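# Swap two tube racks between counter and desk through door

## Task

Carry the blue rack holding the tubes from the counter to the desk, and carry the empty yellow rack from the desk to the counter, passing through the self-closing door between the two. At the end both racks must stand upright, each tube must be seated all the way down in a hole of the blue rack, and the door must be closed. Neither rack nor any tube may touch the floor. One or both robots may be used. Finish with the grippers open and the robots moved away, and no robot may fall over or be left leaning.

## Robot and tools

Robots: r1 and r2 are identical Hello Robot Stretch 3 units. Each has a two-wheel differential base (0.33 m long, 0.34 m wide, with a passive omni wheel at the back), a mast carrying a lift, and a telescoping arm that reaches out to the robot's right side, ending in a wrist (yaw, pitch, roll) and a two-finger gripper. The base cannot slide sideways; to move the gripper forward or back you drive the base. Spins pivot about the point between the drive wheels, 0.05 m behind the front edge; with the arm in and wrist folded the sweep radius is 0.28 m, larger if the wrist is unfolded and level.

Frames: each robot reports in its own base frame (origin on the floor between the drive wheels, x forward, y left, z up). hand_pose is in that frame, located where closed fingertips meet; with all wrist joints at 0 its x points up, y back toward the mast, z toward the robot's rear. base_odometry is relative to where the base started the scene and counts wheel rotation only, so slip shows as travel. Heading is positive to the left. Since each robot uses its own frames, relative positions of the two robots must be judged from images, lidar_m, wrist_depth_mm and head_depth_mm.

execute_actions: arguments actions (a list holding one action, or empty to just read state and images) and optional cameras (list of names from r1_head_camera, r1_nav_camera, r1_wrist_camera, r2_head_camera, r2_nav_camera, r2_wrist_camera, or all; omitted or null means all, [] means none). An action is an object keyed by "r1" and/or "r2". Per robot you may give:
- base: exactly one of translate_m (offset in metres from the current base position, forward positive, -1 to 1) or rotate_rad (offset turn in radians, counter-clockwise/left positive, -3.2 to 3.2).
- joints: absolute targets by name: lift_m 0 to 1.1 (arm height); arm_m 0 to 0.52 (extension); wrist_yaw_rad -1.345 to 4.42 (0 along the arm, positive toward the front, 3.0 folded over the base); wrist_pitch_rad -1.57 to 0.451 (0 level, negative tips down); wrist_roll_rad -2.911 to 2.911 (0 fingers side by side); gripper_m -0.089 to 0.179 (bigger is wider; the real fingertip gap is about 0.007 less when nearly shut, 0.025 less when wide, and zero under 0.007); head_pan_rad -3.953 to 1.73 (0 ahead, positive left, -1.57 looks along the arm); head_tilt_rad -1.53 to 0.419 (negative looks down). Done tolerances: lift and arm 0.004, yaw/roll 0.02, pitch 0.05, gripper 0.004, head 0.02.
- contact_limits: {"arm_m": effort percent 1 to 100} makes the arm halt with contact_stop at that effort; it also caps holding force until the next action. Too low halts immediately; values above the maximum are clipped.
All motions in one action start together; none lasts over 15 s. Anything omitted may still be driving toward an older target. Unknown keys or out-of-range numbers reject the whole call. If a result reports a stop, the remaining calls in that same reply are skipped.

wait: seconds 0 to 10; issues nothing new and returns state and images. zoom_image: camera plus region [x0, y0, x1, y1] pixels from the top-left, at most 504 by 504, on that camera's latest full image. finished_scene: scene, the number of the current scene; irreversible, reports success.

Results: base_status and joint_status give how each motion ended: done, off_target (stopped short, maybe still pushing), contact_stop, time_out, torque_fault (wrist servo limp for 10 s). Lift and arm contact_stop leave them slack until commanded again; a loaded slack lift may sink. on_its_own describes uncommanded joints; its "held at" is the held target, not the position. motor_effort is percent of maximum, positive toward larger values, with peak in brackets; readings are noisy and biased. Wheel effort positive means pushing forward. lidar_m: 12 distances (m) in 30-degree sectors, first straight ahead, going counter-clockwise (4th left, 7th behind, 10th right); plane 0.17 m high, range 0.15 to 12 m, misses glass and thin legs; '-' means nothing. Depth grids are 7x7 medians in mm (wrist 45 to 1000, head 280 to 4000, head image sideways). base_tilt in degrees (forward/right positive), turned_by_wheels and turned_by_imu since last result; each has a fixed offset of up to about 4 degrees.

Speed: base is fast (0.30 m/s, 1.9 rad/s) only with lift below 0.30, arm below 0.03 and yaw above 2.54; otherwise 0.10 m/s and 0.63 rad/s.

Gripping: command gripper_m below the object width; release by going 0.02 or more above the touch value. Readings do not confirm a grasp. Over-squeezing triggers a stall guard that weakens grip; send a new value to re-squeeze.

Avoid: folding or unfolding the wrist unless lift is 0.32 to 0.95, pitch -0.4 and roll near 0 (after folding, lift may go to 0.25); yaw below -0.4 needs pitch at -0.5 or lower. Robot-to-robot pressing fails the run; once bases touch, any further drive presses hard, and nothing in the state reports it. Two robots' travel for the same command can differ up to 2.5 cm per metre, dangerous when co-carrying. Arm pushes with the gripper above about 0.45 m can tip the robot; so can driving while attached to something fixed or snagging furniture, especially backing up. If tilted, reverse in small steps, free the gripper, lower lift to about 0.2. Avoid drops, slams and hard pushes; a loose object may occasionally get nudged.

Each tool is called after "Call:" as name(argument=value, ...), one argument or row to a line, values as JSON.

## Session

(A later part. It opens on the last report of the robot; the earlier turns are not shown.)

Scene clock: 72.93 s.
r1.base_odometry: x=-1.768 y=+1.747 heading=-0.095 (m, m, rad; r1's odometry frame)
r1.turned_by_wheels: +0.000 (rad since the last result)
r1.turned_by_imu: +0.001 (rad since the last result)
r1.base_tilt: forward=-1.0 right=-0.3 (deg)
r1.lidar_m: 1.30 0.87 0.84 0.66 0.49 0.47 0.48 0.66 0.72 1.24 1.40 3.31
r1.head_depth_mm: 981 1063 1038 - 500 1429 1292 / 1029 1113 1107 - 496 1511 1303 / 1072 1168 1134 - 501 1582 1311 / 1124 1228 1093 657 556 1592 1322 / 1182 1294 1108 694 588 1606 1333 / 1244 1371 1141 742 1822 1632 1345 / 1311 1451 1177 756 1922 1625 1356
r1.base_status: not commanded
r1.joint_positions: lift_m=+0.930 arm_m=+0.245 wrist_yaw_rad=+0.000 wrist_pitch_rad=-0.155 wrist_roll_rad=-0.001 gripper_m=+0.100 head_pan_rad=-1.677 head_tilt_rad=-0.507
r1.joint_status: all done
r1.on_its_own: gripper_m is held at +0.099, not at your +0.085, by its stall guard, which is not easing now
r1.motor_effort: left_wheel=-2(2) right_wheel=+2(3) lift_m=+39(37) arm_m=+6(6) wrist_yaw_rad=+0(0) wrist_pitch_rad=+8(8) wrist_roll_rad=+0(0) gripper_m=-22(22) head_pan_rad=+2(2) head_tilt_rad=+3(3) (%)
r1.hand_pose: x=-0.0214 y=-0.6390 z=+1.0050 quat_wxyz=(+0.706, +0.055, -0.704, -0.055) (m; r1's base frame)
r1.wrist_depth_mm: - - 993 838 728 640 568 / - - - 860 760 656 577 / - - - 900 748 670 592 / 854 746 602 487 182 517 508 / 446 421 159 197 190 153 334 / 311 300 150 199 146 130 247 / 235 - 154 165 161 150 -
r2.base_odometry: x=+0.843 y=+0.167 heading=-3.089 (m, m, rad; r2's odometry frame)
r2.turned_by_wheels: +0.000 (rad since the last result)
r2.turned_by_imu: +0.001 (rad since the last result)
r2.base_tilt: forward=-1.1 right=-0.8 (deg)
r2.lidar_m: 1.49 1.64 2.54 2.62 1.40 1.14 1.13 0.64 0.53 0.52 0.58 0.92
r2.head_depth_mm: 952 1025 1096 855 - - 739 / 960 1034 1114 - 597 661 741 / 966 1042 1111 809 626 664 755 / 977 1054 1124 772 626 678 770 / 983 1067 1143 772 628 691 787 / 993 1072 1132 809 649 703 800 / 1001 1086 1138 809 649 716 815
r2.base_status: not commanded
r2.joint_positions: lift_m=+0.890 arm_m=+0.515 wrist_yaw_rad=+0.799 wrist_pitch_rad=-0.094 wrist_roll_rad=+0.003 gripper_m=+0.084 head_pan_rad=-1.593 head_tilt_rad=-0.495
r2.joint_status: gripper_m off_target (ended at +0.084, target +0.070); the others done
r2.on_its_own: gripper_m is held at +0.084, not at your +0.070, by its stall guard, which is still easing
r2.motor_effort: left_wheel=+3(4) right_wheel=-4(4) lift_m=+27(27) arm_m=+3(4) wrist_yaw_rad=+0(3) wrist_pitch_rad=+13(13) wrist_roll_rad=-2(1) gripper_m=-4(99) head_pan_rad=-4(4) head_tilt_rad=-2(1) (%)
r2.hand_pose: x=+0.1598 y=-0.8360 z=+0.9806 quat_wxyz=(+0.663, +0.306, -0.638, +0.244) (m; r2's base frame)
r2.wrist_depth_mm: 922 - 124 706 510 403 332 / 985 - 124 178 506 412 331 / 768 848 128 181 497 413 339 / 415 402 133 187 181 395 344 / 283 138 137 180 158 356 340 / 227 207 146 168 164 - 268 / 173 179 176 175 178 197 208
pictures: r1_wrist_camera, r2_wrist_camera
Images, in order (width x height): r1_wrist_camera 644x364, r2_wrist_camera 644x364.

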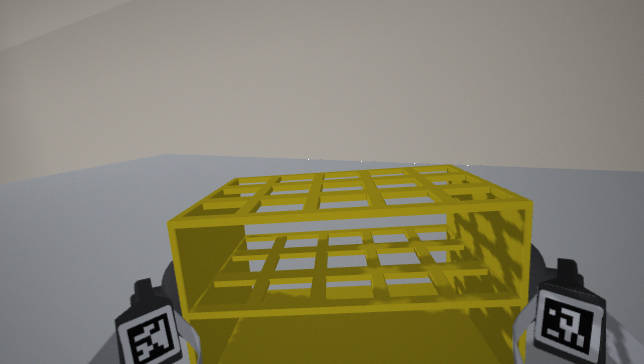

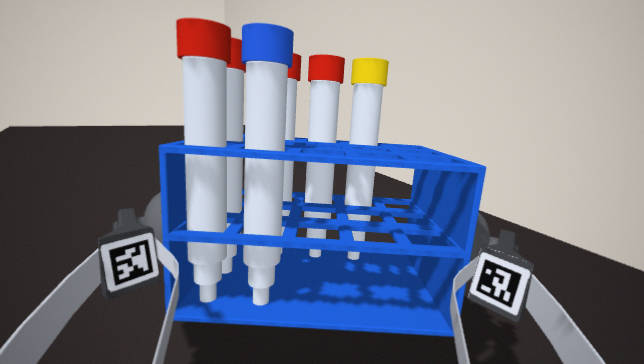

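Call:
execute_actions(
  actions=[
    {"r1":{"joints":{"arm_m":0.0,"wrist_yaw_rad":1.6,"head_pan_rad":-0.3,"head_tilt_rad":-1.2}},"r2":{"joints":{"wrist_yaw_rad":1.57,"lift_m":0.858,"head_pan_rad":-1.2}}},
  ],
  cameras=["r2_wrist_camera","r2_head_camera"],
)

Scene clock: 77.73 s.
r1.base_odometry: x=-1.768 y=+1.747 heading=-0.095 (m, m, rad; r1's odometry frame)
r1.turned_by_wheels: +0.000 (rad since the last result)
r1.turned_by_imu: +0.001 (rad since the last result)
r1.base_tilt: forward=-0.9 right=-0.3 (deg)
r1.lidar_m: 1.30 0.87 0.84 0.66 0.48 0.47 0.48 0.66 0.72 1.24 1.40 3.31
r1.head_depth_mm: 1694 309 1389 1327 1231 1155 1090 / 1731 331 330 1327 1248 1191 - / 1750 309 1411 1349 1255 1190 - / 1767 1592 1466 1368 1269 1191 - / 1797 1625 1490 1379 1283 1200 1126 / 1740 1657 1515 1392 1294 1208 1131 / 1511 1624 1530 1402 1306 1215 1137
r1.base_status: not commanded
r1.joint_positions: lift_m=+0.930 arm_m=+0.001 wrist_yaw_rad=+1.600 wrist_pitch_rad=-0.155 wrist_roll_rad=-0.001 gripper_m=+0.100 head_pan_rad=-0.307 head_tilt_rad=-1.185
r1.joint_status: all done
r1.on_its_own: gripper_m is held at +0.099, not at your +0.085, by its stall guard, which is not easing now
r1.motor_effort: left_wheel=-2(2) right_wheel=+2(2) lift_m=+39(39) arm_m=-6(11) wrist_yaw_rad=+0(1) wrist_pitch_rad=+8(8) wrist_roll_rad=+0(0) gripper_m=-22(23) head_pan_rad=+3(29) head_tilt_rad=-8(42) (%)
r1.hand_pose: x=+0.2280 y=-0.1387 z=+1.0050 quat_wxyz=(+0.531, +0.544, -0.451, +0.468) (m; r1's base frame)
r1.wrist_depth_mm: 796 979 - - - - - / 827 982 - - - - - / 812 - - - - - - / 850 - - - 180 - - / 848 982 159 197 190 152 - / 780 951 152 200 146 130 - / 773 - 154 166 161 150 -
r2.base_odometry: x=+0.843 y=+0.167 heading=-3.089 (m, m, rad; r2's odometry frame)
r2.turned_by_wheels: +0.000 (rad since the last result)
r2.turned_by_imu: +0.001 (rad since the last result)
r2.base_tilt: forward=-1.1 right=-0.8 (deg)
r2.lidar_m: 1.49 1.63 2.53 2.62 1.40 1.13 1.13 0.64 0.53 0.52 0.58 0.92
r2.head_depth_mm: 966 1029 1096 900 626 625 693 / 1007 1083 1148 897 626 671 747 / 1051 1134 1199 875 651 718 809 / 1104 1192 1234 675 697 779 882 / 1159 1254 1310 770 749 845 970 / 1219 1325 1334 850 812 926 1079 / 1289 1417 1325 851 872 1023 1212
r2.base_status: not commanded
r2.joint_positions: lift_m=+0.858 arm_m=+0.515 wrist_yaw_rad=+1.568 wrist_pitch_rad=-0.093 wrist_roll_rad=+0.003 gripper_m=+0.094 head_pan_rad=-1.207 head_tilt_rad=-0.495
r2.joint_status: all done
r2.on_its_own: gripper_m is held at +0.093, not at your +0.070, by its stall guard, which is not easing now
r2.motor_effort: left_wheel=+4(4) right_wheel=-3(4) lift_m=+22(23) arm_m=+3(3) wrist_yaw_rad=+1(2) wrist_pitch_rad=+12(12) wrist_roll_rad=-1(1) gripper_m=-20(21) head_pan_rad=+3(30) head_tilt_rad=-2(3) (%)
r2.hand_pose: x=+0.2315 y=-0.6604 z=+0.9489 quat_wxyz=(+0.523, +0.523, -0.477, +0.475) (m; r2's base frame)
r2.wrist_depth_mm: - - 123 - - - 799 / - - 125 178 - - 746 / - - 128 182 936 - 727 / - - 133 187 181 408 476 / - 138 137 180 159 278 289 / - 164 146 168 165 - 206 / 138 140 138 141 145 155 162
pictures: r2_head_camera (sideways: a quarter turn clockwise sets it upright), r2_wrist_camera
Images, in order (width x height): r2_head_camera 896x504, r2_wrist_camera 644x364.

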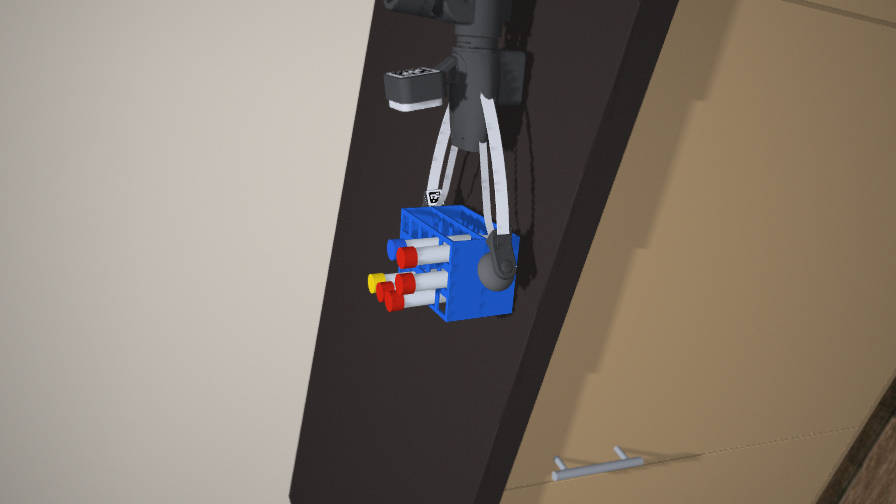

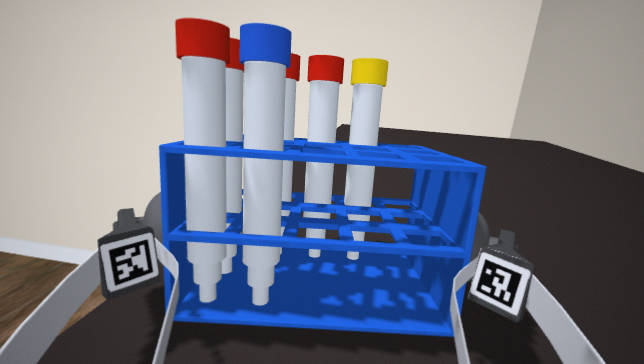

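Call:
execute_actions(
  actions=[
    {"r1":{"base":{"translate_m":0.15},"joints":{"lift_m":0.78}},"r2":{"joints":{"wrist_pitch_rad":-0.13}}},
  ],
  cameras=["r2_wrist_camera","r2_head_camera"],
)

Scene clock: 81.40 s.
r1.base_odometry: x=-1.619 y=+1.733 heading=-0.096 (m, m, rad; r1's odometry frame)
r1.turned_by_wheels: +0.000 (rad since the last result)
r1.turned_by_imu: +0.000 (rad since the last result)
r1.base_tilt: forward=-1.0 right=-0.3 (deg)
r1.lidar_m: 1.20 0.78 0.76 0.79 0.62 0.60 0.62 0.85 0.81 1.32 1.33 3.03
r1.head_depth_mm: 1697 1549 431 1302 1224 1153 1085 / 1716 1557 428 1292 1244 1185 - / 1748 1589 453 1308 1258 1192 - / 1768 1606 1471 1358 1272 1193 - / 1790 1623 1492 1380 1281 1200 1124 / 1607 1634 1510 1400 1293 1204 1130 / 1375 1525 1522 1409 1308 1220 1140
r1.base_status: done
r1.joint_positions: lift_m=+0.780 arm_m=+0.001 wrist_yaw_rad=+1.600 wrist_pitch_rad=-0.156 wrist_roll_rad=-0.001 gripper_m=+0.100 head_pan_rad=-0.307 head_tilt_rad=-1.186
r1.joint_status: all done
r1.on_its_own: gripper_m is held at +0.099, not at your +0.085, by its stall guard, which is not easing now
r1.motor_effort: left_wheel=-1(3) right_wheel=+2(7) lift_m=+27(35) arm_m=-6(5) wrist_yaw_rad=+0(0) wrist_pitch_rad=+8(8) wrist_roll_rad=+0(0) gripper_m=-23(23) head_pan_rad=+1(2) head_tilt_rad=-8(7) (%)
r1.hand_pose: x=+0.2279 y=-0.1387 z=+0.8554 quat_wxyz=(+0.531, +0.544, -0.451, +0.468) (m; r1's base frame)
r1.wrist_depth_mm: 753 924 - - - - - / 761 901 - - - - - / 773 938 - - - - - / 784 952 - - 181 - - / 797 938 159 199 190 153 - / 784 903 150 200 147 131 - / 796 - 154 165 161 150 -
r2.base_odometry: x=+0.843 y=+0.167 heading=-3.089 (m, m, rad; r2's odometry frame)
r2.turned_by_wheels: +0.000 (rad since the last result)
r2.turned_by_imu: +0.001 (rad since the last result)
r2.base_tilt: forward=-1.2 right=-0.8 (deg)
r2.lidar_m: 1.49 1.63 2.54 2.61 1.40 1.13 1.13 0.64 0.53 0.52 0.58 0.92
r2.head_depth_mm: 965 1031 1098 950 626 627 692 / 1006 1078 1148 925 626 669 747 / 1051 1133 1198 851 650 721 808 / 1099 1192 1236 677 689 778 882 / 1153 1257 1309 809 750 847 971 / 1224 1331 1328 851 811 925 1076 / 1287 1411 1331 849 871 1026 1214
r2.base_status: not commanded
r2.joint_positions: lift_m=+0.858 arm_m=+0.515 wrist_yaw_rad=+1.568 wrist_pitch_rad=-0.137 wrist_roll_rad=+0.002 gripper_m=+0.094 head_pan_rad=-1.207 head_tilt_rad=-0.495
r2.joint_status: all done
r2.on_its_own: gripper_m is held at +0.093, not at your +0.070, by its stall guard, which is not easing now
r2.motor_effort: left_wheel=+3(4) right_wheel=-3(4) lift_m=+23(23) arm_m=+3(3) wrist_yaw_rad=+1(1) wrist_pitch_rad=+3(12) wrist_roll_rad=-1(1) gripper_m=-20(20) head_pan_rad=+4(3) head_tilt_rad=-2(1) (%)
r2.hand_pose: x=+0.2292 y=-0.6604 z=+0.9378 quat_wxyz=(+0.534, +0.533, -0.466, +0.463) (m; r2's base frame)
r2.wrist_depth_mm: - - 110 - - - 804 / - - 116 168 - - 780 / - - 121 172 616 793 703 / - - 129 183 178 340 397 / - 137 134 157 154 242 252 / - 152 150 163 161 - 186 / 128 130 133 135 138 142 148
pictures: r2_head_camera (sideways: a quarter turn clockwise sets it upright), r2_wrist_camera
Images, in order (width x height): r2_head_camera 896x504, r2_wrist_camera 644x364.

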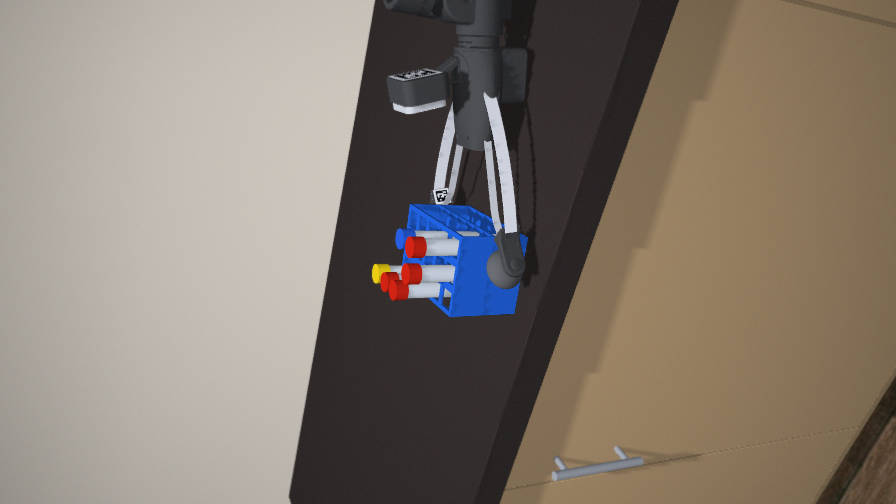

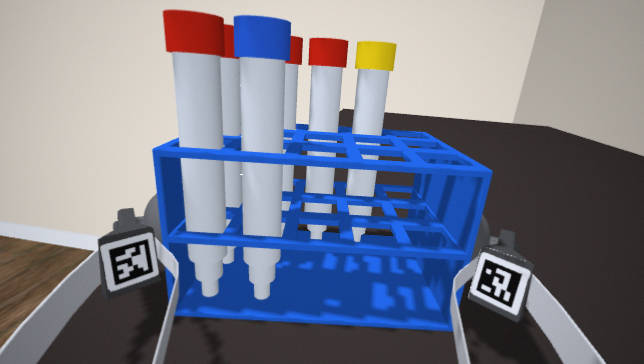

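Call:
execute_actions(
  actions=[
    {"r1":{"joints":{"lift_m":0.7,"wrist_yaw_rad":2.2}},"r2":{"joints":{"gripper_m":0.179}}},
  ],
  cameras=["r2_wrist_camera"],
)

Call:
execute_actions(
  actions=[
    {"r1":{"base":{"translate_m":0.12},"joints":{"lift_m":0.5}},"r2":{"base":{"translate_m":-0.11},"joints":{"lift_m":0.875}}},
  ],
  cameras=["r1_head_camera","r2_head_camera"],
)

Scene clock: 83.77 s.
r1.base_odometry: x=-1.619 y=+1.733 heading=-0.096 (m, m, rad; r1's odometry frame)
r1.turned_by_wheels: +0.000 (rad since the last result)
r1.turned_by_imu: +0.000 (rad since the last result)
r1.base_tilt: forward=-1.0 right=-0.4 (deg)
r1.lidar_m: 1.20 0.78 0.76 0.79 0.62 0.60 0.62 0.84 0.81 1.32 1.34 3.03
r1.head_depth_mm: 1712 1551 1434 1329 1243 - 1093 / 1723 1569 1436 1343 1263 - - / 1756 1590 1459 1350 1246 1193 - / 1765 1603 1476 511 492 1192 - / 1783 1625 1494 1379 481 1197 1126 / 1607 1634 1505 1395 1290 1208 1131 / 1370 1534 1527 1410 1309 1216 1142
r1.base_status: not commanded
r1.joint_positions: lift_m=+0.700 arm_m=+0.001 wrist_yaw_rad=+2.198 wrist_pitch_rad=-0.156 wrist_roll_rad=-0.001 gripper_m=+0.100 head_pan_rad=-0.307 head_tilt_rad=-1.186
r1.joint_status: all done
r1.on_its_own: gripper_m is held at +0.099, not at your +0.085, by its stall guard, which is not easing now
r1.motor_effort: left_wheel=-1(2) right_wheel=+2(3) lift_m=+26(25) arm_m=-6(6) wrist_yaw_rad=+0(2) wrist_pitch_rad=+8(8) wrist_roll_rad=+0(0) gripper_m=-23(22) head_pan_rad=+2(2) head_tilt_rad=-8(8) (%)
r1.hand_pose: x=+0.1806 y=+0.0006 z=+0.7753 quat_wxyz=(+0.370, +0.653, -0.271, +0.603) (m; r1's base frame)
r1.wrist_depth_mm: 619 671 733 914 - - - / 656 704 768 927 - - - / 642 707 780 984 - - - / 654 733 789 934 180 - - / 696 742 160 198 191 153 - / 723 749 151 200 145 131 - / 724 - 154 166 160 149 -
r2.base_odometry: x=+0.843 y=+0.167 heading=-3.089 (m, m, rad; r2's odometry frame)
r2.turned_by_wheels: +0.000 (rad since the last result)
r2.turned_by_imu: +0.001 (rad since the last result)
r2.base_tilt: forward=-1.1 right=-0.8 (deg)
r2.lidar_m: 1.49 1.63 2.53 2.61 1.40 1.13 1.13 0.64 0.53 0.52 0.58 0.92
r2.head_depth_mm: 963 1031 1094 949 626 626 693 / 1004 1077 1148 950 625 670 745 / 1050 1131 1195 811 651 718 807 / 1101 1191 1238 676 680 779 882 / 1159 1258 1309 809 749 847 973 / 1220 1328 1331 850 813 928 1076 / 1283 1414 1327 848 873 1030 1213
r2.base_status: not commanded
r2.joint_positions: lift_m=+0.858 arm_m=+0.515 wrist_yaw_rad=+1.568 wrist_pitch_rad=-0.145 wrist_roll_rad=+0.002 gripper_m=+0.179 head_pan_rad=-1.207 head_tilt_rad=-0.495
r2.joint_status: all done
r2.motor_effort: left_wheel=+3(4) right_wheel=-3(3) lift_m=+23(23) arm_m=+3(3) wrist_yaw_rad=+1(1) wrist_pitch_rad=+6(6) wrist_roll_rad=-1(1) gripper_m=+0(88) head_pan_rad=+3(3) head_tilt_rad=-2(1) (%)
r2.hand_pose: x=+0.2287 y=-0.6604 z=+0.9359 quat_wxyz=(+0.535, +0.535, -0.463, +0.461) (m; r2's base frame)
r2.wrist_depth_mm: - - 109 - - - 785 / - - 116 168 - - 756 / - - 121 171 191 749 675 / - - 129 181 179 328 382 / - 137 136 156 152 233 247 / - 148 149 161 157 167 183 / 129 128 130 133 137 139 143
pictures: r2_wrist_camera
Images, in order (width x height): r2_wrist_camera 644x364.

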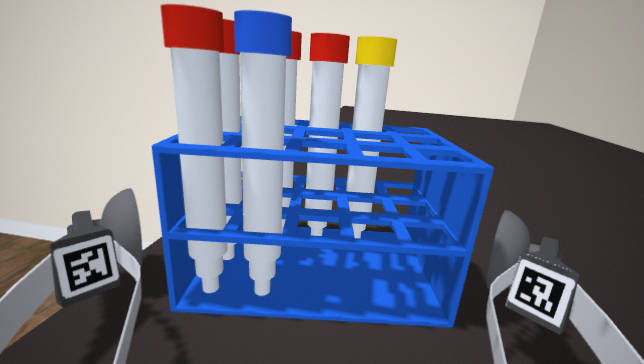

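Scene clock: 86.43 s.
r1.base_odometry: x=-1.499 y=+1.721 heading=-0.096 (m, m, rad; r1's odometry frame)
r1.turned_by_wheels: +0.000 (rad since the last result)
r1.turned_by_imu: +0.000 (rad since the last result)
r1.base_tilt: forward=-0.9 right=-0.4 (deg)
r1.lidar_m: 1.11 0.81 0.70 0.73 0.73 0.70 0.73 0.89 1.33 1.34 1.29 2.78
r1.head_depth_mm: 1695 1555 1428 1322 1232 1174 1097 / 1726 1568 1445 1339 1245 - - / 1734 1585 1463 1353 1234 1188 - / 1763 1615 1475 1365 662 1188 - / 1747 1632 1495 1382 1274 1196 1128 / 1484 1586 1506 1392 1294 1207 1131 / 1270 1420 1486 1408 1310 1215 1146
r1.base_status: done
r1.joint_positions: lift_m=+0.500 arm_m=+0.001 wrist_yaw_rad=+2.199 wrist_pitch_rad=-0.156 wrist_roll_rad=-0.001 gripper_m=+0.100 head_pan_rad=-0.307 head_tilt_rad=-1.186
r1.joint_status: all done
r1.on_its_own: gripper_m is held at +0.099, not at your +0.085, by its stall guard, which is not easing now
r1.motor_effort: left_wheel=-2(4) right_wheel=+2(6) lift_m=+27(25) arm_m=-5(5) wrist_yaw_rad=+1(1) wrist_pitch_rad=+8(8) wrist_roll_rad=+0(0) gripper_m=-23(23) head_pan_rad=+2(2) head_tilt_rad=-8(7) (%)
r1.hand_pose: x=+0.1805 y=+0.0006 z=+0.5753 quat_wxyz=(+0.370, +0.653, -0.271, +0.603) (m; r1's base frame)
r1.wrist_depth_mm: 577 625 760 827 916 - - / 588 645 779 858 994 - - / 600 656 812 880 - - - / 622 686 718 882 180 - - / 641 674 160 198 191 152 - / 642 707 151 199 146 130 - / 684 - 154 167 161 150 -
r2.base_odometry: x=+0.953 y=+0.172 heading=-3.089 (m, m, rad; r2's odometry frame)
r2.turned_by_wheels: +0.000 (rad since the last result)
r2.turned_by_imu: +0.001 (rad since the last result)
r2.base_tilt: forward=-1.1 right=-0.9 (deg)
r2.lidar_m: 1.60 1.75 2.65 2.54 1.27 1.03 1.02 0.62 0.51 0.50 0.56 0.89
r2.head_depth_mm: 946 1015 1078 949 626 602 665 / 990 1060 1133 897 626 642 717 / 1037 1116 1177 851 650 692 778 / 1088 1172 1236 852 677 748 848 / 1141 1236 1286 763 705 813 934 / 1204 1312 1330 735 779 890 1035 / 1269 1393 1329 850 854 983 1163
r2.base_status: done
r2.joint_positions: lift_m=+0.875 arm_m=+0.515 wrist_yaw_rad=+1.568 wrist_pitch_rad=-0.145 wrist_roll_rad=+0.002 gripper_m=+0.179 head_pan_rad=-1.207 head_tilt_rad=-0.495
r2.joint_status: all done
r2.motor_effort: left_wheel=+4(4) right_wheel=-3(10) lift_m=+27(28) arm_m=+3(3) wrist_yaw_rad=+1(2) wrist_pitch_rad=+6(6) wrist_roll_rad=-1(1) gripper_m=+0(0) head_pan_rad=+4(4) head_tilt_rad=-3(2) (%)
r2.hand_pose: x=+0.2287 y=-0.6604 z=+0.9526 quat_wxyz=(+0.535, +0.535, -0.463, +0.461) (m; r2's base frame)
r2.wrist_depth_mm: - - - - - - 756 / - - - 275 - - 738 / - - - 275 772 853 679 / - - 320 298 329 411 438 / - - 242 250 260 285 287 / - 175 186 191 197 196 213 / 148 148 151 154 158 161 165
pictures: r1_head_camera (sideways: a quarter turn clockwise sets it upright), r2_head_camera (sideways: a quarter turn clockwise sets it upright)
Images, in order (width x height): r1_head_camera 896x504, r2_head_camera 896x504.

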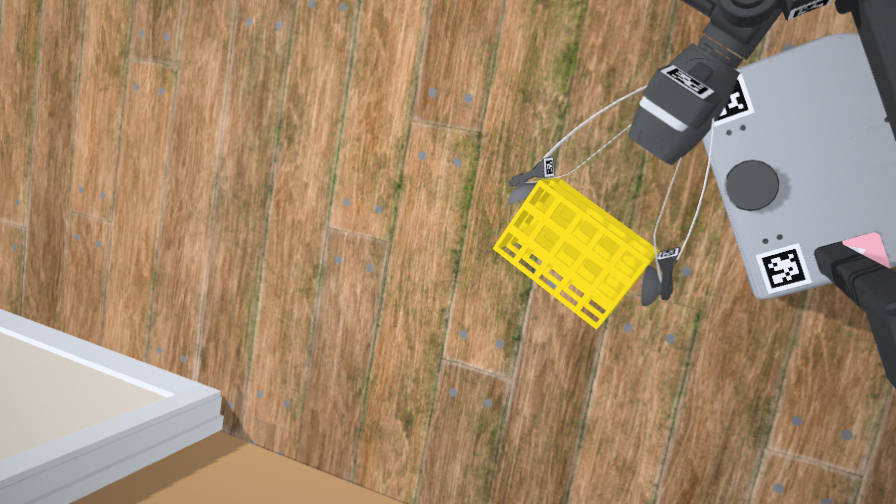

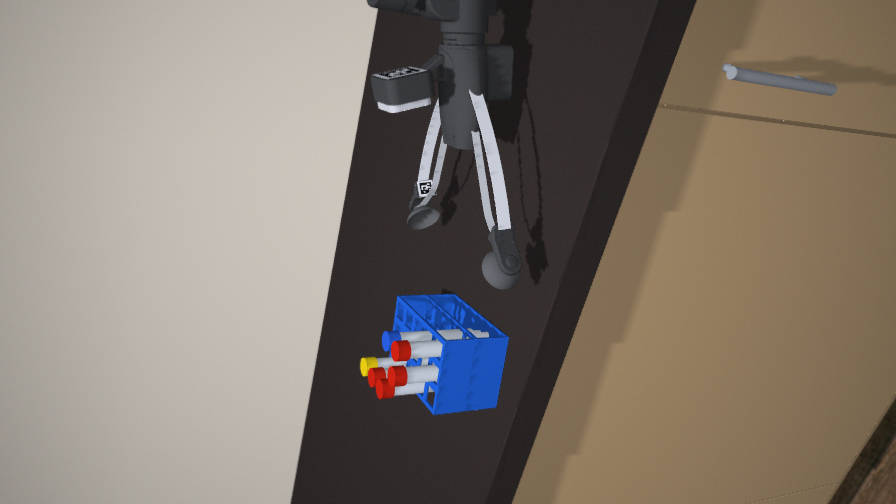

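Call:
execute_actions(
  actions=[
    {"r1":{"base":{"translate_m":0.28},"joints":{"lift_m":0.32}},"r2":{"joints":{"arm_m":0.14,"wrist_yaw_rad":0.0,"head_pan_rad":-1.55}}},
  ],
  cameras=[],
)

Call:
execute_actions(
  actions=[
    {"r1":{"base":{"translate_m":0.33},"joints":{"head_pan_rad":1.0,"head_tilt_rad":-0.9}},"r2":{"base":{"translate_m":0.365}}},
  ],
  cameras=["r1_nav_camera","r2_wrist_camera"],
)

Scene clock: 91.07 s.
r1.base_odometry: x=-1.221 y=+1.695 heading=-0.096 (m, m, rad; r1's odometry frame)
r1.turned_by_wheels: +0.000 (rad since the last result)
r1.turned_by_imu: +0.000 (rad since the last result)
r1.base_tilt: forward=-1.0 right=-0.3 (deg)
r1.lidar_m: 0.92 0.67 0.56 0.57 0.80 0.94 0.98 1.11 1.47 1.24 2.08 2.22
r1.head_depth_mm: 1699 1556 1428 1321 1235 1179 - / 1715 1571 1444 1338 1248 - - / 1753 1586 1458 1353 1242 1195 - / 1759 1607 1481 1370 867 1181 - / 1519 1577 1493 1377 1281 1197 1135 / 1185 1268 1457 1395 1293 1207 1129 / 987 1127 1252 1339 1306 1219 1141
r1.base_status: done
r1.joint_positions: lift_m=+0.320 arm_m=+0.001 wrist_yaw_rad=+2.199 wrist_pitch_rad=-0.156 wrist_roll_rad=-0.001 gripper_m=+0.100 head_pan_rad=-0.307 head_tilt_rad=-1.186
r1.joint_status: all done
r1.on_its_own: gripper_m is held at +0.099, not at your +0.085, by its stall guard, which is not easing now
r1.motor_effort: left_wheel=-2(4) right_wheel=+1(6) lift_m=+27(29) arm_m=-6(5) wrist_yaw_rad=+1(1) wrist_pitch_rad=+8(8) wrist_roll_rad=+0(0) gripper_m=-22(23) head_pan_rad=+1(2) head_tilt_rad=-7(8) (%)
r1.hand_pose: x=+0.1805 y=+0.0006 z=+0.3953 quat_wxyz=(+0.370, +0.653, -0.271, +0.603) (m; r1's base frame)
r1.wrist_depth_mm: 525 590 629 704 763 814 904 / 538 577 650 730 803 856 936 / 519 595 676 742 855 891 995 / 518 623 659 720 181 851 - / 510 637 160 198 189 153 - / 524 628 151 199 146 131 837 / 536 - 154 165 162 149 -
r2.base_odometry: x=+0.953 y=+0.172 heading=-3.089 (m, m, rad; r2's odometry frame)
r2.turned_by_wheels: +0.000 (rad since the last result)
r2.turned_by_imu: +0.001 (rad since the last result)
r2.base_tilt: forward=-1.1 right=-0.9 (deg)
r2.lidar_m: 1.60 1.75 2.65 2.54 1.27 1.02 1.02 0.62 0.51 0.50 0.56 0.88
r2.head_depth_mm: 929 1000 1078 855 664 - 717 / 941 1016 1087 853 678 - 739 / 954 1029 1105 853 677 - 754 / 968 1048 1122 855 650 676 755 / 980 1060 1140 851 626 675 768 / 995 1074 1152 851 626 692 788 / 1006 1095 1165 850 650 709 811
r2.base_status: not commanded
r2.joint_positions: lift_m=+0.875 arm_m=+0.140 wrist_yaw_rad=+0.001 wrist_pitch_rad=-0.146 wrist_roll_rad=+0.002 gripper_m=+0.179 head_pan_rad=-1.543 head_tilt_rad=-0.495
r2.joint_status: all done
r2.motor_effort: left_wheel=+4(4) right_wheel=-3(4) lift_m=+27(27) arm_m=-3(4) wrist_yaw_rad=-1(2) wrist_pitch_rad=+6(6) wrist_roll_rad=-2(1) gripper_m=+0(0) head_pan_rad=-4(23) head_tilt_rad=-2(2) (%)
r2.hand_pose: x=-0.0213 y=-0.5353 z=+0.9524 quat_wxyz=(+0.705, +0.052, -0.706, -0.052) (m; r2's base frame)
r2.wrist_depth_mm: 783 758 722 688 662 617 602 / 860 792 746 715 678 649 613 / 484 570 613 675 698 684 654 / 311 333 348 367 395 414 451 / 232 236 243 252 265 291 289 / - 176 186 193 199 200 216 / 167 157 152 156 159 162 166
pictures: none
No camera images: the call's "cameras" was empty. Leave "cameras" out to get every camera's image.

Scene clock: 95.73 s.
r1.base_odometry: x=-0.892 y=+1.663 heading=-0.096 (m, m, rad; r1's odometry frame)
r1.turned_by_wheels: +0.000 (rad since the last result)
r1.turned_by_imu: +0.000 (rad since the last result)
r1.base_tilt: forward=-1.0 right=-0.4 (deg)
r1.lidar_m: 0.63 0.50 0.48 0.50 0.55 1.23 1.28 1.40 1.63 1.26 2.32 1.58
r1.head_depth_mm: 409 475 567 701 919 1181 1098 / 408 475 566 700 914 1195 1109 / 407 474 564 696 906 1201 1115 / 406 472 562 693 901 1214 1130 / 406 471 561 688 900 1213 1146 / 404 469 558 687 898 1213 1161 / 403 468 557 685 888 1071 1189
r1.base_status: done
r1.joint_positions: lift_m=+0.320 arm_m=+0.001 wrist_yaw_rad=+2.199 wrist_pitch_rad=-0.156 wrist_roll_rad=-0.001 gripper_m=+0.100 head_pan_rad=+0.993 head_tilt_rad=-0.902
r1.joint_status: all done
r1.on_its_own: gripper_m is held at +0.099, not at your +0.085, by its stall guard, which is not easing now
r1.motor_effort: left_wheel=-2(3) right_wheel=+1(6) lift_m=+27(27) arm_m=-5(6) wrist_yaw_rad=+0(1) wrist_pitch_rad=+8(8) wrist_roll_rad=+0(0) gripper_m=-22(22) head_pan_rad=+3(28) head_tilt_rad=+1(22) (%)
r1.hand_pose: x=+0.1805 y=+0.0006 z=+0.3953 quat_wxyz=(+0.370, +0.653, -0.271, +0.603) (m; r1's base frame)
r1.wrist_depth_mm: 402 430 480 517 569 564 658 / 415 445 492 540 578 586 688 / 421 456 508 551 588 615 724 / 435 475 498 553 181 623 757 / 441 481 160 197 190 152 777 / 458 481 151 199 146 130 800 / 471 - 155 166 161 149 -
r2.base_odometry: x=+0.588 y=+0.153 heading=-3.089 (m, m, rad; r2's odometry frame)
r2.turned_by_wheels: +0.000 (rad since the last result)
r2.turned_by_imu: +0.003 (rad since the last result)
r2.base_tilt: forward=-1.1 right=-0.9 (deg)
r2.lidar_m: 1.24 1.36 2.11 2.58 1.71 1.39 1.38 0.69 0.57 0.57 0.63 1.00
r2.head_depth_mm: 979 1051 1128 854 665 - 815 / 991 1066 1144 854 679 - 840 / 1004 1083 1150 772 667 - 860 / 1017 1098 1169 654 654 770 860 / 1032 1116 1188 851 702 769 877 / 1044 1133 1202 850 705 787 898 / 1061 1149 1230 852 705 805 924
r2.base_status: done
r2.joint_positions: lift_m=+0.875 arm_m=+0.140 wrist_yaw_rad=+0.001 wrist_pitch_rad=-0.146 wrist_roll_rad=+0.002 gripper_m=+0.179 head_pan_rad=-1.543 head_tilt_rad=-0.495
r2.joint_status: not commanded
r2.motor_effort: left_wheel=+3(10) right_wheel=-3(4) lift_m=+27(27) arm_m=-3(3) wrist_yaw_rad=-1(1) wrist_pitch_rad=+6(6) wrist_roll_rad=-1(1) gripper_m=+1(0) head_pan_rad=-3(4) head_tilt_rad=-2(2) (%)
r2.hand_pose: x=-0.0213 y=-0.5353 z=+0.9524 quat_wxyz=(+0.705, +0.052, -0.706, -0.052) (m; r2's base frame)
r2.wrist_depth_mm: 885 795 775 727 702 676 642 / 887 855 821 737 737 717 673 / 513 559 612 218 730 713 695 / 316 333 339 218 359 418 454 / 239 238 240 230 261 290 291 / - 234 215 205 198 199 217 / 303 280 261 242 199 186 178
pictures: r1_nav_camera (sideways: a quarter turn counterclockwise sets it upright), r2_wrist_camera
Images, in order (width x height): r1_nav_camera 672x504, r2_wrist_camera 644x364.

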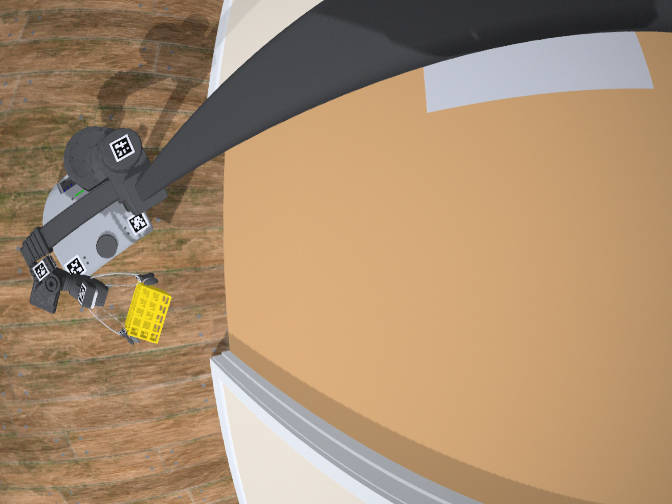

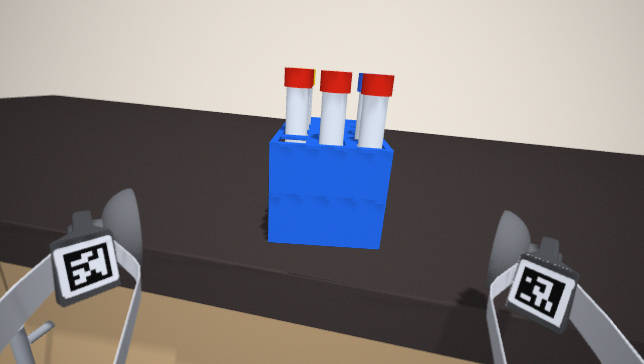

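Call:
execute_actions(
  actions=[
    {"r1":{"base":{"rotate_rad":-2.07},"joints":{"head_pan_rad":-3.14,"head_tilt_rad":-0.9}},"r2":{"base":{"translate_m":-0.005},"joints":{"arm_m":0.27,"lift_m":0.879,"gripper_m":0.14}}},
  ],
  cameras=["r1_nav_camera","r2_wrist_camera","r2_head_camera"],
)

Scene clock: 100.77 s.
r1.base_odometry: x=-0.892 y=+1.663 heading=-2.166 (m, m, rad; r1's odometry frame)
r1.turned_by_wheels: -2.070 (rad since the last result)
r1.turned_by_imu: -2.099 (rad since the last result)
r1.base_tilt: forward=-1.0 right=-0.4 (deg)
r1.lidar_m: 1.63 1.25 2.36 1.46 0.63 0.49 0.48 0.50 0.55 1.23 1.29 1.40
r1.head_depth_mm: 408 474 563 693 903 1184 - / 411 477 568 700 913 1209 - / 414 480 572 709 924 1212 - / 416 484 578 715 936 1220 1162 / 419 488 581 721 950 1233 1155 / 421 490 587 729 962 1214 1149 / 422 494 591 737 888 1184 1157
r1.base_status: done
r1.joint_positions: lift_m=+0.320 arm_m=+0.001 wrist_yaw_rad=+2.199 wrist_pitch_rad=-0.156 wrist_roll_rad=-0.001 gripper_m=+0.100 head_pan_rad=-3.133 head_tilt_rad=-0.902
r1.joint_status: all done
r1.on_its_own: gripper_m is held at +0.099, not at your +0.085, by its stall guard, which is not easing now
r1.motor_effort: left_wheel=+2(5) right_wheel=-2(4) lift_m=+27(27) arm_m=-6(5) wrist_yaw_rad=+0(0) wrist_pitch_rad=+8(8) wrist_roll_rad=+0(0) gripper_m=-22(23) head_pan_rad=-3(29) head_tilt_rad=+1(0) (%)
r1.hand_pose: x=+0.1805 y=+0.0006 z=+0.3953 quat_wxyz=(+0.370, +0.653, -0.271, +0.603) (m; r1's base frame)
r1.wrist_depth_mm: - - - - - - - / - - - - - - - / - - - - - - - / - - - - 181 - - / - - 160 197 190 152 - / - - 152 201 146 131 856 / 775 - 154 166 162 150 -
r2.base_odometry: x=+0.593 y=+0.154 heading=-3.089 (m, m, rad; r2's odometry frame)
r2.turned_by_wheels: +0.000 (rad since the last result)
r2.turned_by_imu: +0.001 (rad since the last result)
r2.base_tilt: forward=-1.1 right=-0.8 (deg)
r2.lidar_m: 1.24 1.36 2.12 2.58 1.71 1.38 1.37 0.69 0.57 0.57 0.63 1.00
r2.head_depth_mm: 978 1051 1126 879 - 720 783 / 990 1067 1146 950 - 712 800 / 1001 1082 1151 950 - 730 822 / 1016 1099 1166 724 656 748 846 / 1032 1117 1182 874 686 766 872 / 1046 1128 1203 851 706 786 895 / 1061 1147 1231 854 705 800 927
r2.base_status: done
r2.joint_positions: lift_m=+0.879 arm_m=+0.270 wrist_yaw_rad=+0.001 wrist_pitch_rad=-0.146 wrist_roll_rad=+0.002 gripper_m=+0.140 head_pan_rad=-1.543 head_tilt_rad=-0.495
r2.joint_status: all done
r2.motor_effort: left_wheel=+3(5) right_wheel=-4(7) lift_m=+27(28) arm_m=+3(3) wrist_yaw_rad=-1(1) wrist_pitch_rad=+6(6) wrist_roll_rad=-1(1) gripper_m=+0(88) head_pan_rad=-3(4) head_tilt_rad=-2(1) (%)
r2.hand_pose: x=-0.0213 y=-0.6646 z=+0.9564 quat_wxyz=(+0.705, +0.052, -0.706, -0.052) (m; r2's base frame)
r2.wrist_depth_mm: 724 690 654 612 572 567 539 / 762 730 661 634 613 590 572 / 529 568 115 86 85 613 582 / 323 343 133 93 92 428 455 / 233 - 114 96 97 302 293 / 190 177 95 94 95 - 219 / 145 152 102 101 101 166 176
pictures: r1_nav_camera (sideways: a quarter turn counterclockwise sets it upright), r2_head_camera (sideways: a quarter turn clockwise sets it upright), r2_wrist_camera
Images, in order (width x height): r1_nav_camera 672x504, r2_head_camera 896x504, r2_wrist_camera 644x364.

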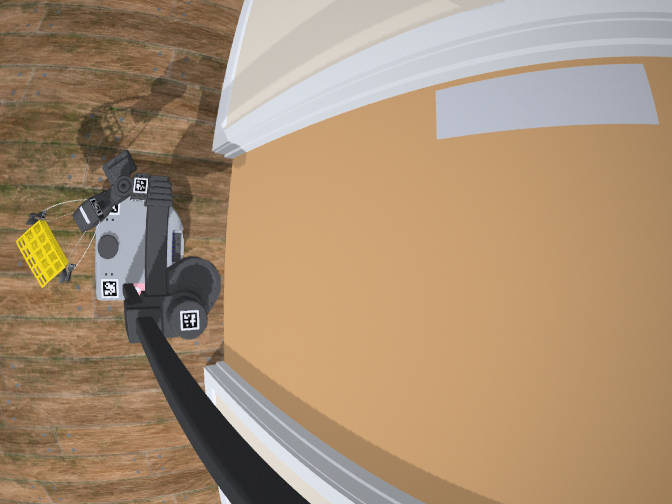

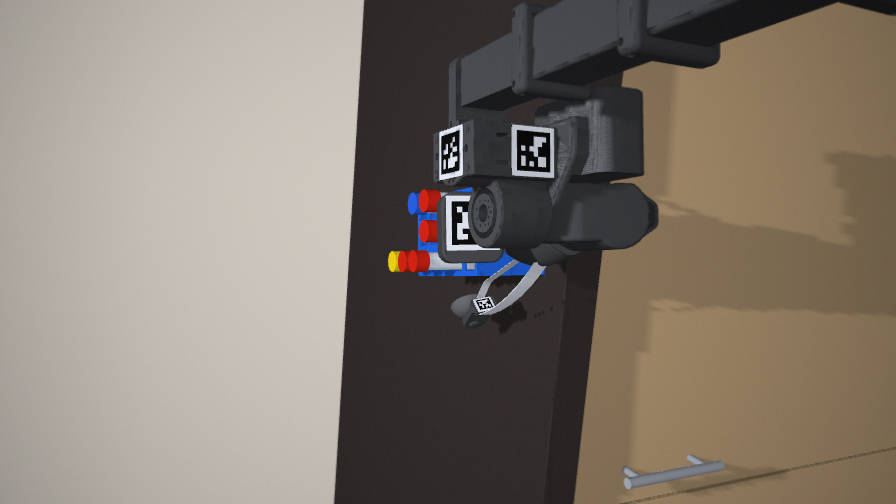

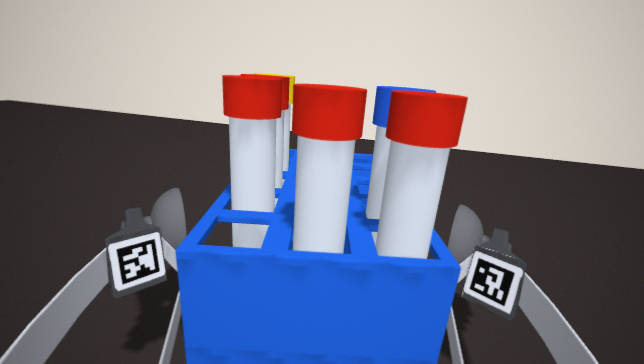

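Call:
execute_actions(
  actions=[
    {"r1":{"base":{"translate_m":-0.2}},"r2":{"joints":{"gripper_m":0.04}}},
  ],
  cameras=["r2_wrist_camera","r2_head_camera"],
)

Scene clock: 104.30 s.
r1.base_odometry: x=-0.780 y=+1.829 heading=-2.166 (m, m, rad; r1's odometry frame)
r1.turned_by_wheels: +0.000 (rad since the last result)
r1.turned_by_imu: +0.001 (rad since the last result)
r1.base_tilt: forward=-0.9 right=-0.4 (deg)
r1.lidar_m: 1.83 1.44 2.63 0.72 0.39 0.29 0.28 0.29 0.40 0.81 1.29 1.57
r1.head_depth_mm: - - 308 379 493 705 - / - - 310 383 498 673 - / - - 312 386 504 726 - / - - 315 390 512 746 1103 / - - 318 394 519 759 1132 / - 285 320 398 525 776 1110 / - 286 323 402 532 786 982
r1.base_status: done
r1.joint_positions: lift_m=+0.320 arm_m=+0.001 wrist_yaw_rad=+2.199 wrist_pitch_rad=-0.156 wrist_roll_rad=-0.001 gripper_m=+0.100 head_pan_rad=-3.133 head_tilt_rad=-0.902
r1.joint_status: not commanded
r1.on_its_own: gripper_m is held at +0.099, not at your +0.085, by its stall guard, which is not easing now
r1.motor_effort: left_wheel=+2(3) right_wheel=-2(5) lift_m=+27(27) arm_m=-5(6) wrist_yaw_rad=+1(0) wrist_pitch_rad=+9(8) wrist_roll_rad=+0(0) gripper_m=-22(23) head_pan_rad=-2(3) head_tilt_rad=+1(1) (%)
r1.hand_pose: x=+0.1805 y=+0.0006 z=+0.3953 quat_wxyz=(+0.370, +0.653, -0.271, +0.603) (m; r1's base frame)
r1.wrist_depth_mm: - - - - - - - / - - - - - - - / - - - - - - - / - - - - 181 - - / - - 161 197 190 153 - / - - 151 202 145 130 862 / 778 - 155 166 161 150 -
r2.base_odometry: x=+0.593 y=+0.154 heading=-3.089 (m, m, rad; r2's odometry frame)
r2.turned_by_wheels: +0.000 (rad since the last result)
r2.turned_by_imu: +0.001 (rad since the last result)
r2.base_tilt: forward=-1.1 right=-0.8 (deg)
r2.lidar_m: 1.25 1.37 2.12 2.57 1.70 1.38 1.37 0.69 0.57 0.57 0.63 1.00
r2.head_depth_mm: 978 1054 1128 879 - 720 785 / 990 1067 1142 953 - 711 803 / 1002 1082 1154 902 - 731 825 / 1017 1097 1160 713 678 747 848 / 1029 1117 1184 852 692 766 872 / 1046 1132 1203 850 705 785 898 / 1058 1153 1225 850 706 801 926
r2.base_status: not commanded
r2.joint_positions: lift_m=+0.879 arm_m=+0.270 wrist_yaw_rad=+0.001 wrist_pitch_rad=-0.143 wrist_roll_rad=+0.002 gripper_m=+0.041 head_pan_rad=-1.543 head_tilt_rad=-0.495
r2.joint_status: all done
r2.motor_effort: left_wheel=+3(4) right_wheel=-3(3) lift_m=+27(27) arm_m=+3(3) wrist_yaw_rad=-1(0) wrist_pitch_rad=+5(6) wrist_roll_rad=+0(1) gripper_m=-20(97) head_pan_rad=-4(4) head_tilt_rad=-2(2) (%)
r2.hand_pose: x=-0.0213 y=-0.6648 z=+0.9573 quat_wxyz=(+0.705, +0.051, -0.706, -0.051) (m; r2's base frame)
r2.wrist_depth_mm: 728 692 640 612 582 560 545 / 770 729 688 630 622 594 571 / 543 587 552 146 129 623 589 / 329 343 317 133 346 438 474 / 235 245 131 131 132 285 300 / 184 184 142 140 143 217 221 / 153 154 149 149 160 169 175
pictures: r2_head_camera (sideways: a quarter turn clockwise sets it upright), r2_wrist_camera
Images, in order (width x height): r2_head_camera 896x504, r2_wrist_camera 644x364.

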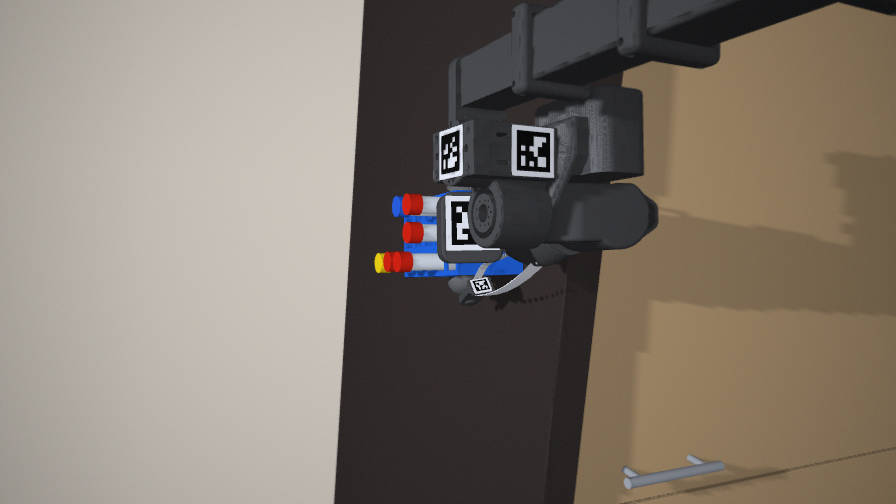

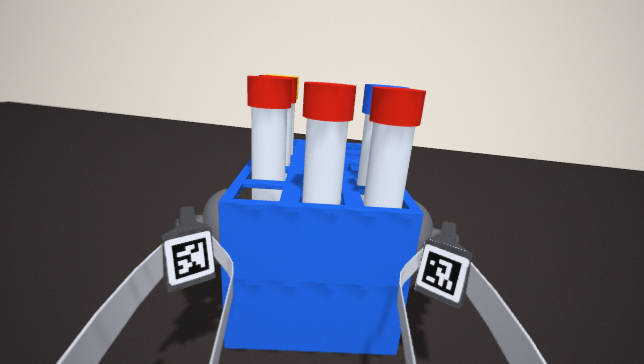

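Call:
execute_actions(
  actions=[
    {"r1":{"base":{"translate_m":-0.15}},"r2":{"joints":{"lift_m":0.90}}},
  ],
  cameras=["r2_wrist_camera","r1_nav_camera"],
)

Scene clock: 107.17 s.
r1.base_odometry: x=-0.696 y=+1.953 heading=-2.166 (m, m, rad; r1's odometry frame)
r1.turned_by_wheels: +0.000 (rad since the last result)
r1.turned_by_imu: +0.001 (rad since the last result)
r1.base_tilt: forward=-1.0 right=-0.3 (deg)
r1.lidar_m: 1.59 1.60 2.64 0.49 0.30 0.27 0.27 0.33 0.38 0.38 1.28 1.71
r1.head_depth_mm: - - 298 354 448 604 - / - - 307 376 483 630 - / - 287 323 400 524 743 - / - 294 341 428 572 869 1163 / - 301 361 460 631 1012 1153 / - 313 383 497 703 1240 1143 / 289 329 409 540 809 1294 986
r1.base_status: done
r1.joint_positions: lift_m=+0.320 arm_m=+0.001 wrist_yaw_rad=+2.199 wrist_pitch_rad=-0.156 wrist_roll_rad=-0.001 gripper_m=+0.100 head_pan_rad=-3.133 head_tilt_rad=-0.902
r1.joint_status: not commanded
r1.on_its_own: gripper_m is held at +0.099, not at your +0.085, by its stall guard, which is not easing now
r1.motor_effort: left_wheel=+1(7) right_wheel=-4(9) lift_m=+27(27) arm_m=-6(5) wrist_yaw_rad=+0(1) wrist_pitch_rad=+8(8) wrist_roll_rad=+0(0) gripper_m=-23(22) head_pan_rad=-2(3) head_tilt_rad=+0(1) (%)
r1.hand_pose: x=+0.1805 y=+0.0006 z=+0.3953 quat_wxyz=(+0.370, +0.653, -0.271, +0.603) (m; r1's base frame)
r1.wrist_depth_mm: - - - - - - - / - - - - - - - / - - - - - - - / - - - - 180 - - / - - 159 197 188 153 - / - - 151 200 147 130 846 / 789 - 154 165 161 149 -
r2.base_odometry: x=+0.593 y=+0.154 heading=-3.089 (m, m, rad; r2's odometry frame)
r2.turned_by_wheels: +0.000 (rad since the last result)
r2.turned_by_imu: +0.001 (rad since the last result)
r2.base_tilt: forward=-1.1 right=-0.9 (deg)
r2.lidar_m: 1.24 1.36 2.13 2.58 1.67 1.38 1.37 0.69 0.57 0.57 0.63 1.00
r2.head_depth_mm: 981 1051 1132 953 - 709 779 / 991 1068 1146 953 - 712 803 / 1001 1081 1151 - - 729 824 / 1016 1095 1166 686 677 747 847 / 1033 1114 1183 851 692 766 872 / 1046 1133 1204 851 706 786 898 / 1061 1148 1227 850 705 801 926
r2.base_status: not commanded
r2.joint_positions: lift_m=+0.900 arm_m=+0.270 wrist_yaw_rad=+0.001 wrist_pitch_rad=-0.146 wrist_roll_rad=+0.002 gripper_m=+0.041 head_pan_rad=-1.543 head_tilt_rad=-0.495
r2.joint_status: all done
r2.motor_effort: left_wheel=+3(3) right_wheel=-3(4) lift_m=+27(27) arm_m=+3(3) wrist_yaw_rad=-1(1) wrist_pitch_rad=+6(6) wrist_roll_rad=+0(1) gripper_m=-18(20) head_pan_rad=-4(3) head_tilt_rad=-1(1) (%)
r2.hand_pose: x=-0.0213 y=-0.6646 z=+0.9774 quat_wxyz=(+0.705, +0.052, -0.706, -0.052) (m; r2's base frame)
r2.wrist_depth_mm: 726 690 646 618 588 574 542 / 766 719 684 661 623 577 560 / 618 665 642 156 625 634 584 / 372 397 362 141 427 500 533 / 274 278 134 136 137 333 347 / 212 214 140 140 142 249 256 / 179 177 146 145 184 196 202
pictures: r1_nav_camera (sideways: a quarter turn counterclockwise sets it upright), r2_wrist_camera
Images, in order (width x height): r1_nav_camera 672x504, r2_wrist_camera 644x364.

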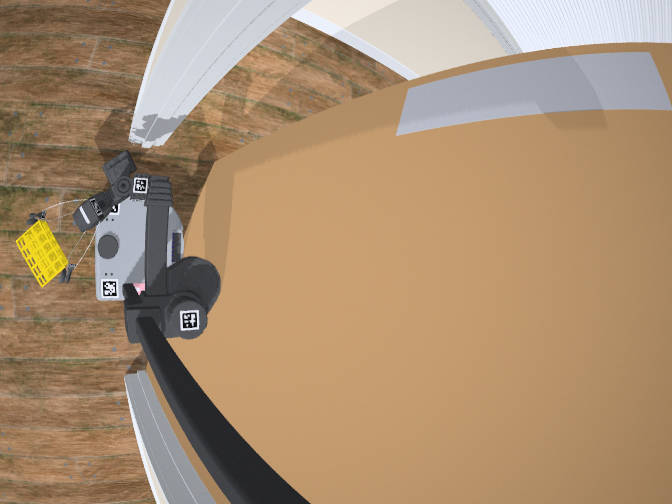

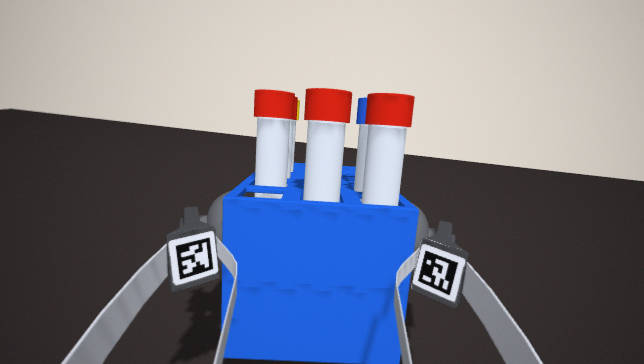

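Call:
execute_actions(
  actions=[
    {"r1":{"base":{"translate_m":-0.2}},"r2":{"joints":{"lift_m":0.884,"arm_m":0.40,"wrist_yaw_rad":0.6,"gripper_m":0.03,"head_pan_rad":-1.3}}},
  ],
  cameras=["r2_wrist_camera","r2_head_camera"],
)

Scene clock: 114.50 s.
r1.base_odometry: x=-0.584 y=+2.119 heading=-2.165 (m, m, rad; r1's odometry frame)
r1.turned_by_wheels: +0.000 (rad since the last result)
r1.turned_by_imu: +0.001 (rad since the last result)
r1.base_tilt: forward=-1.0 right=-0.4 (deg)
r1.lidar_m: 1.78 2.28 0.52 0.31 0.26 0.25 0.28 0.46 1.27 0.37 0.38 1.77
r1.head_depth_mm: - - 307 363 445 571 - / - 296 340 411 519 663 - / 287 320 382 474 621 896 - / 303 357 436 558 779 1199 1164 / 334 403 504 680 1379 1269 1151 / 373 460 635 1659 1447 1279 1144 / 426 2356 1988 1683 1465 1294 1158
r1.base_status: done
r1.joint_positions: lift_m=+0.320 arm_m=+0.001 wrist_yaw_rad=+2.199 wrist_pitch_rad=-0.156 wrist_roll_rad=-0.001 gripper_m=+0.100 head_pan_rad=-3.133 head_tilt_rad=-0.902
r1.joint_status: not commanded
r1.on_its_own: gripper_m is held at +0.099, not at your +0.085, by its stall guard, which is not easing now
r1.motor_effort: left_wheel=+2(6) right_wheel=-3(9) lift_m=+27(27) arm_m=-6(5) wrist_yaw_rad=+0(1) wrist_pitch_rad=+8(8) wrist_roll_rad=+0(0) gripper_m=-23(23) head_pan_rad=-3(3) head_tilt_rad=+1(1) (%)
r1.hand_pose: x=+0.1805 y=+0.0006 z=+0.3953 quat_wxyz=(+0.370, +0.653, -0.271, +0.603) (m; r1's base frame)
r1.wrist_depth_mm: - - - - - - - / - - - - - - - / - - - - - - - / - - - - 181 - - / - - 159 197 189 153 - / 486 - 150 201 146 130 823 / 485 - 154 166 161 149 -
r2.base_odometry: x=+0.593 y=+0.154 heading=-3.089 (m, m, rad; r2's odometry frame)
r2.turned_by_wheels: +0.000 (rad since the last result)
r2.turned_by_imu: +0.002 (rad since the last result)
r2.base_tilt: forward=-1.2 right=-0.9 (deg)
r2.lidar_m: 1.25 1.36 2.12 2.58 1.61 1.38 1.37 0.69 0.57 0.57 0.63 0.99
r2.head_depth_mm: 980 1050 1123 - 628 680 752 / 1014 1088 1156 - 652 715 801 / 1050 1130 1194 763 677 758 853 / 1089 1177 1234 798 715 807 915 / 1128 1230 1286 852 759 861 986 / 1176 1284 1330 849 811 922 1062 / 1220 1336 1329 849 864 992 1157
r2.base_status: not commanded
r2.joint_positions: lift_m=+0.884 arm_m=+0.400 wrist_yaw_rad=+0.600 wrist_pitch_rad=-0.137 wrist_roll_rad=+0.002 gripper_m=+0.037 head_pan_rad=-1.307 head_tilt_rad=-0.495
r2.joint_status: gripper_m off_target (ended at +0.037, target +0.030); the others done
r2.on_its_own: gripper_m is held at +0.036, not at your +0.030, by its stall guard, which is not easing now
r2.motor_effort: left_wheel=+3(3) right_wheel=-3(3) lift_m=+21(23) arm_m=+3(3) wrist_yaw_rad=+0(4) wrist_pitch_rad=+3(6) wrist_roll_rad=-1(1) gripper_m=-20(68) head_pan_rad=+4(23) head_tilt_rad=-1(2) (%)
r2.hand_pose: x=+0.1200 y=-0.7514 z=+0.9639 quat_wxyz=(+0.688, +0.255, -0.660, +0.162) (m; r2's base frame)
r2.wrist_depth_mm: 791 945 999 727 581 481 410 / 800 983 - 728 587 501 423 / 578 624 588 148 133 508 436 / 344 365 336 140 366 470 429 / 248 257 133 134 134 302 316 / 193 193 143 141 143 225 233 / 162 160 152 150 166 178 183
pictures: r2_head_camera (sideways: a quarter turn clockwise sets it upright), r2_wrist_camera
Images, in order (width x height): r2_head_camera 896x504, r2_wrist_camera 644x364.

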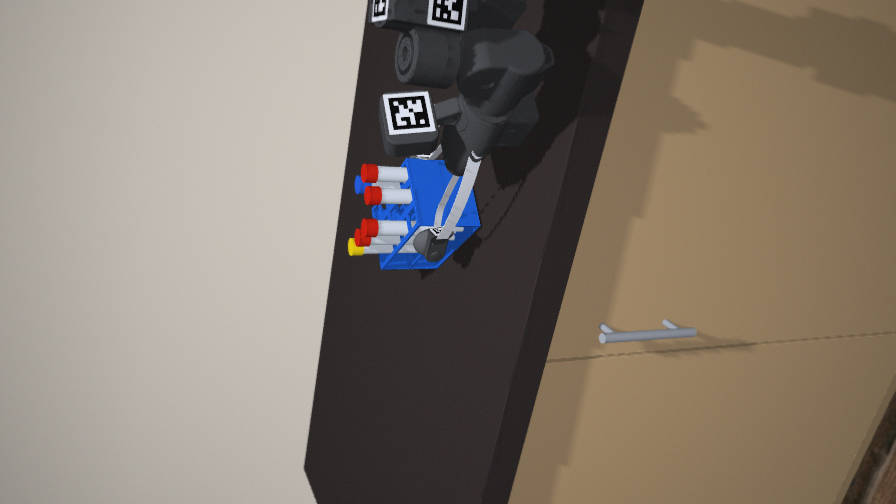

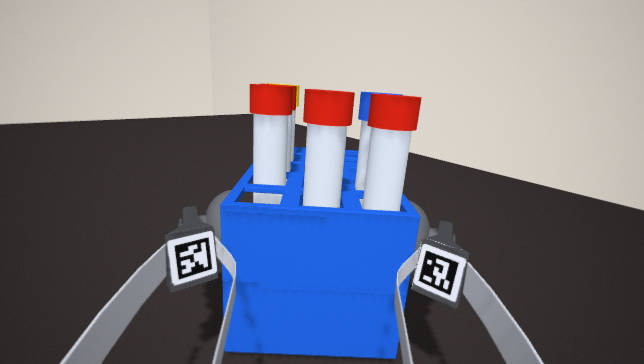

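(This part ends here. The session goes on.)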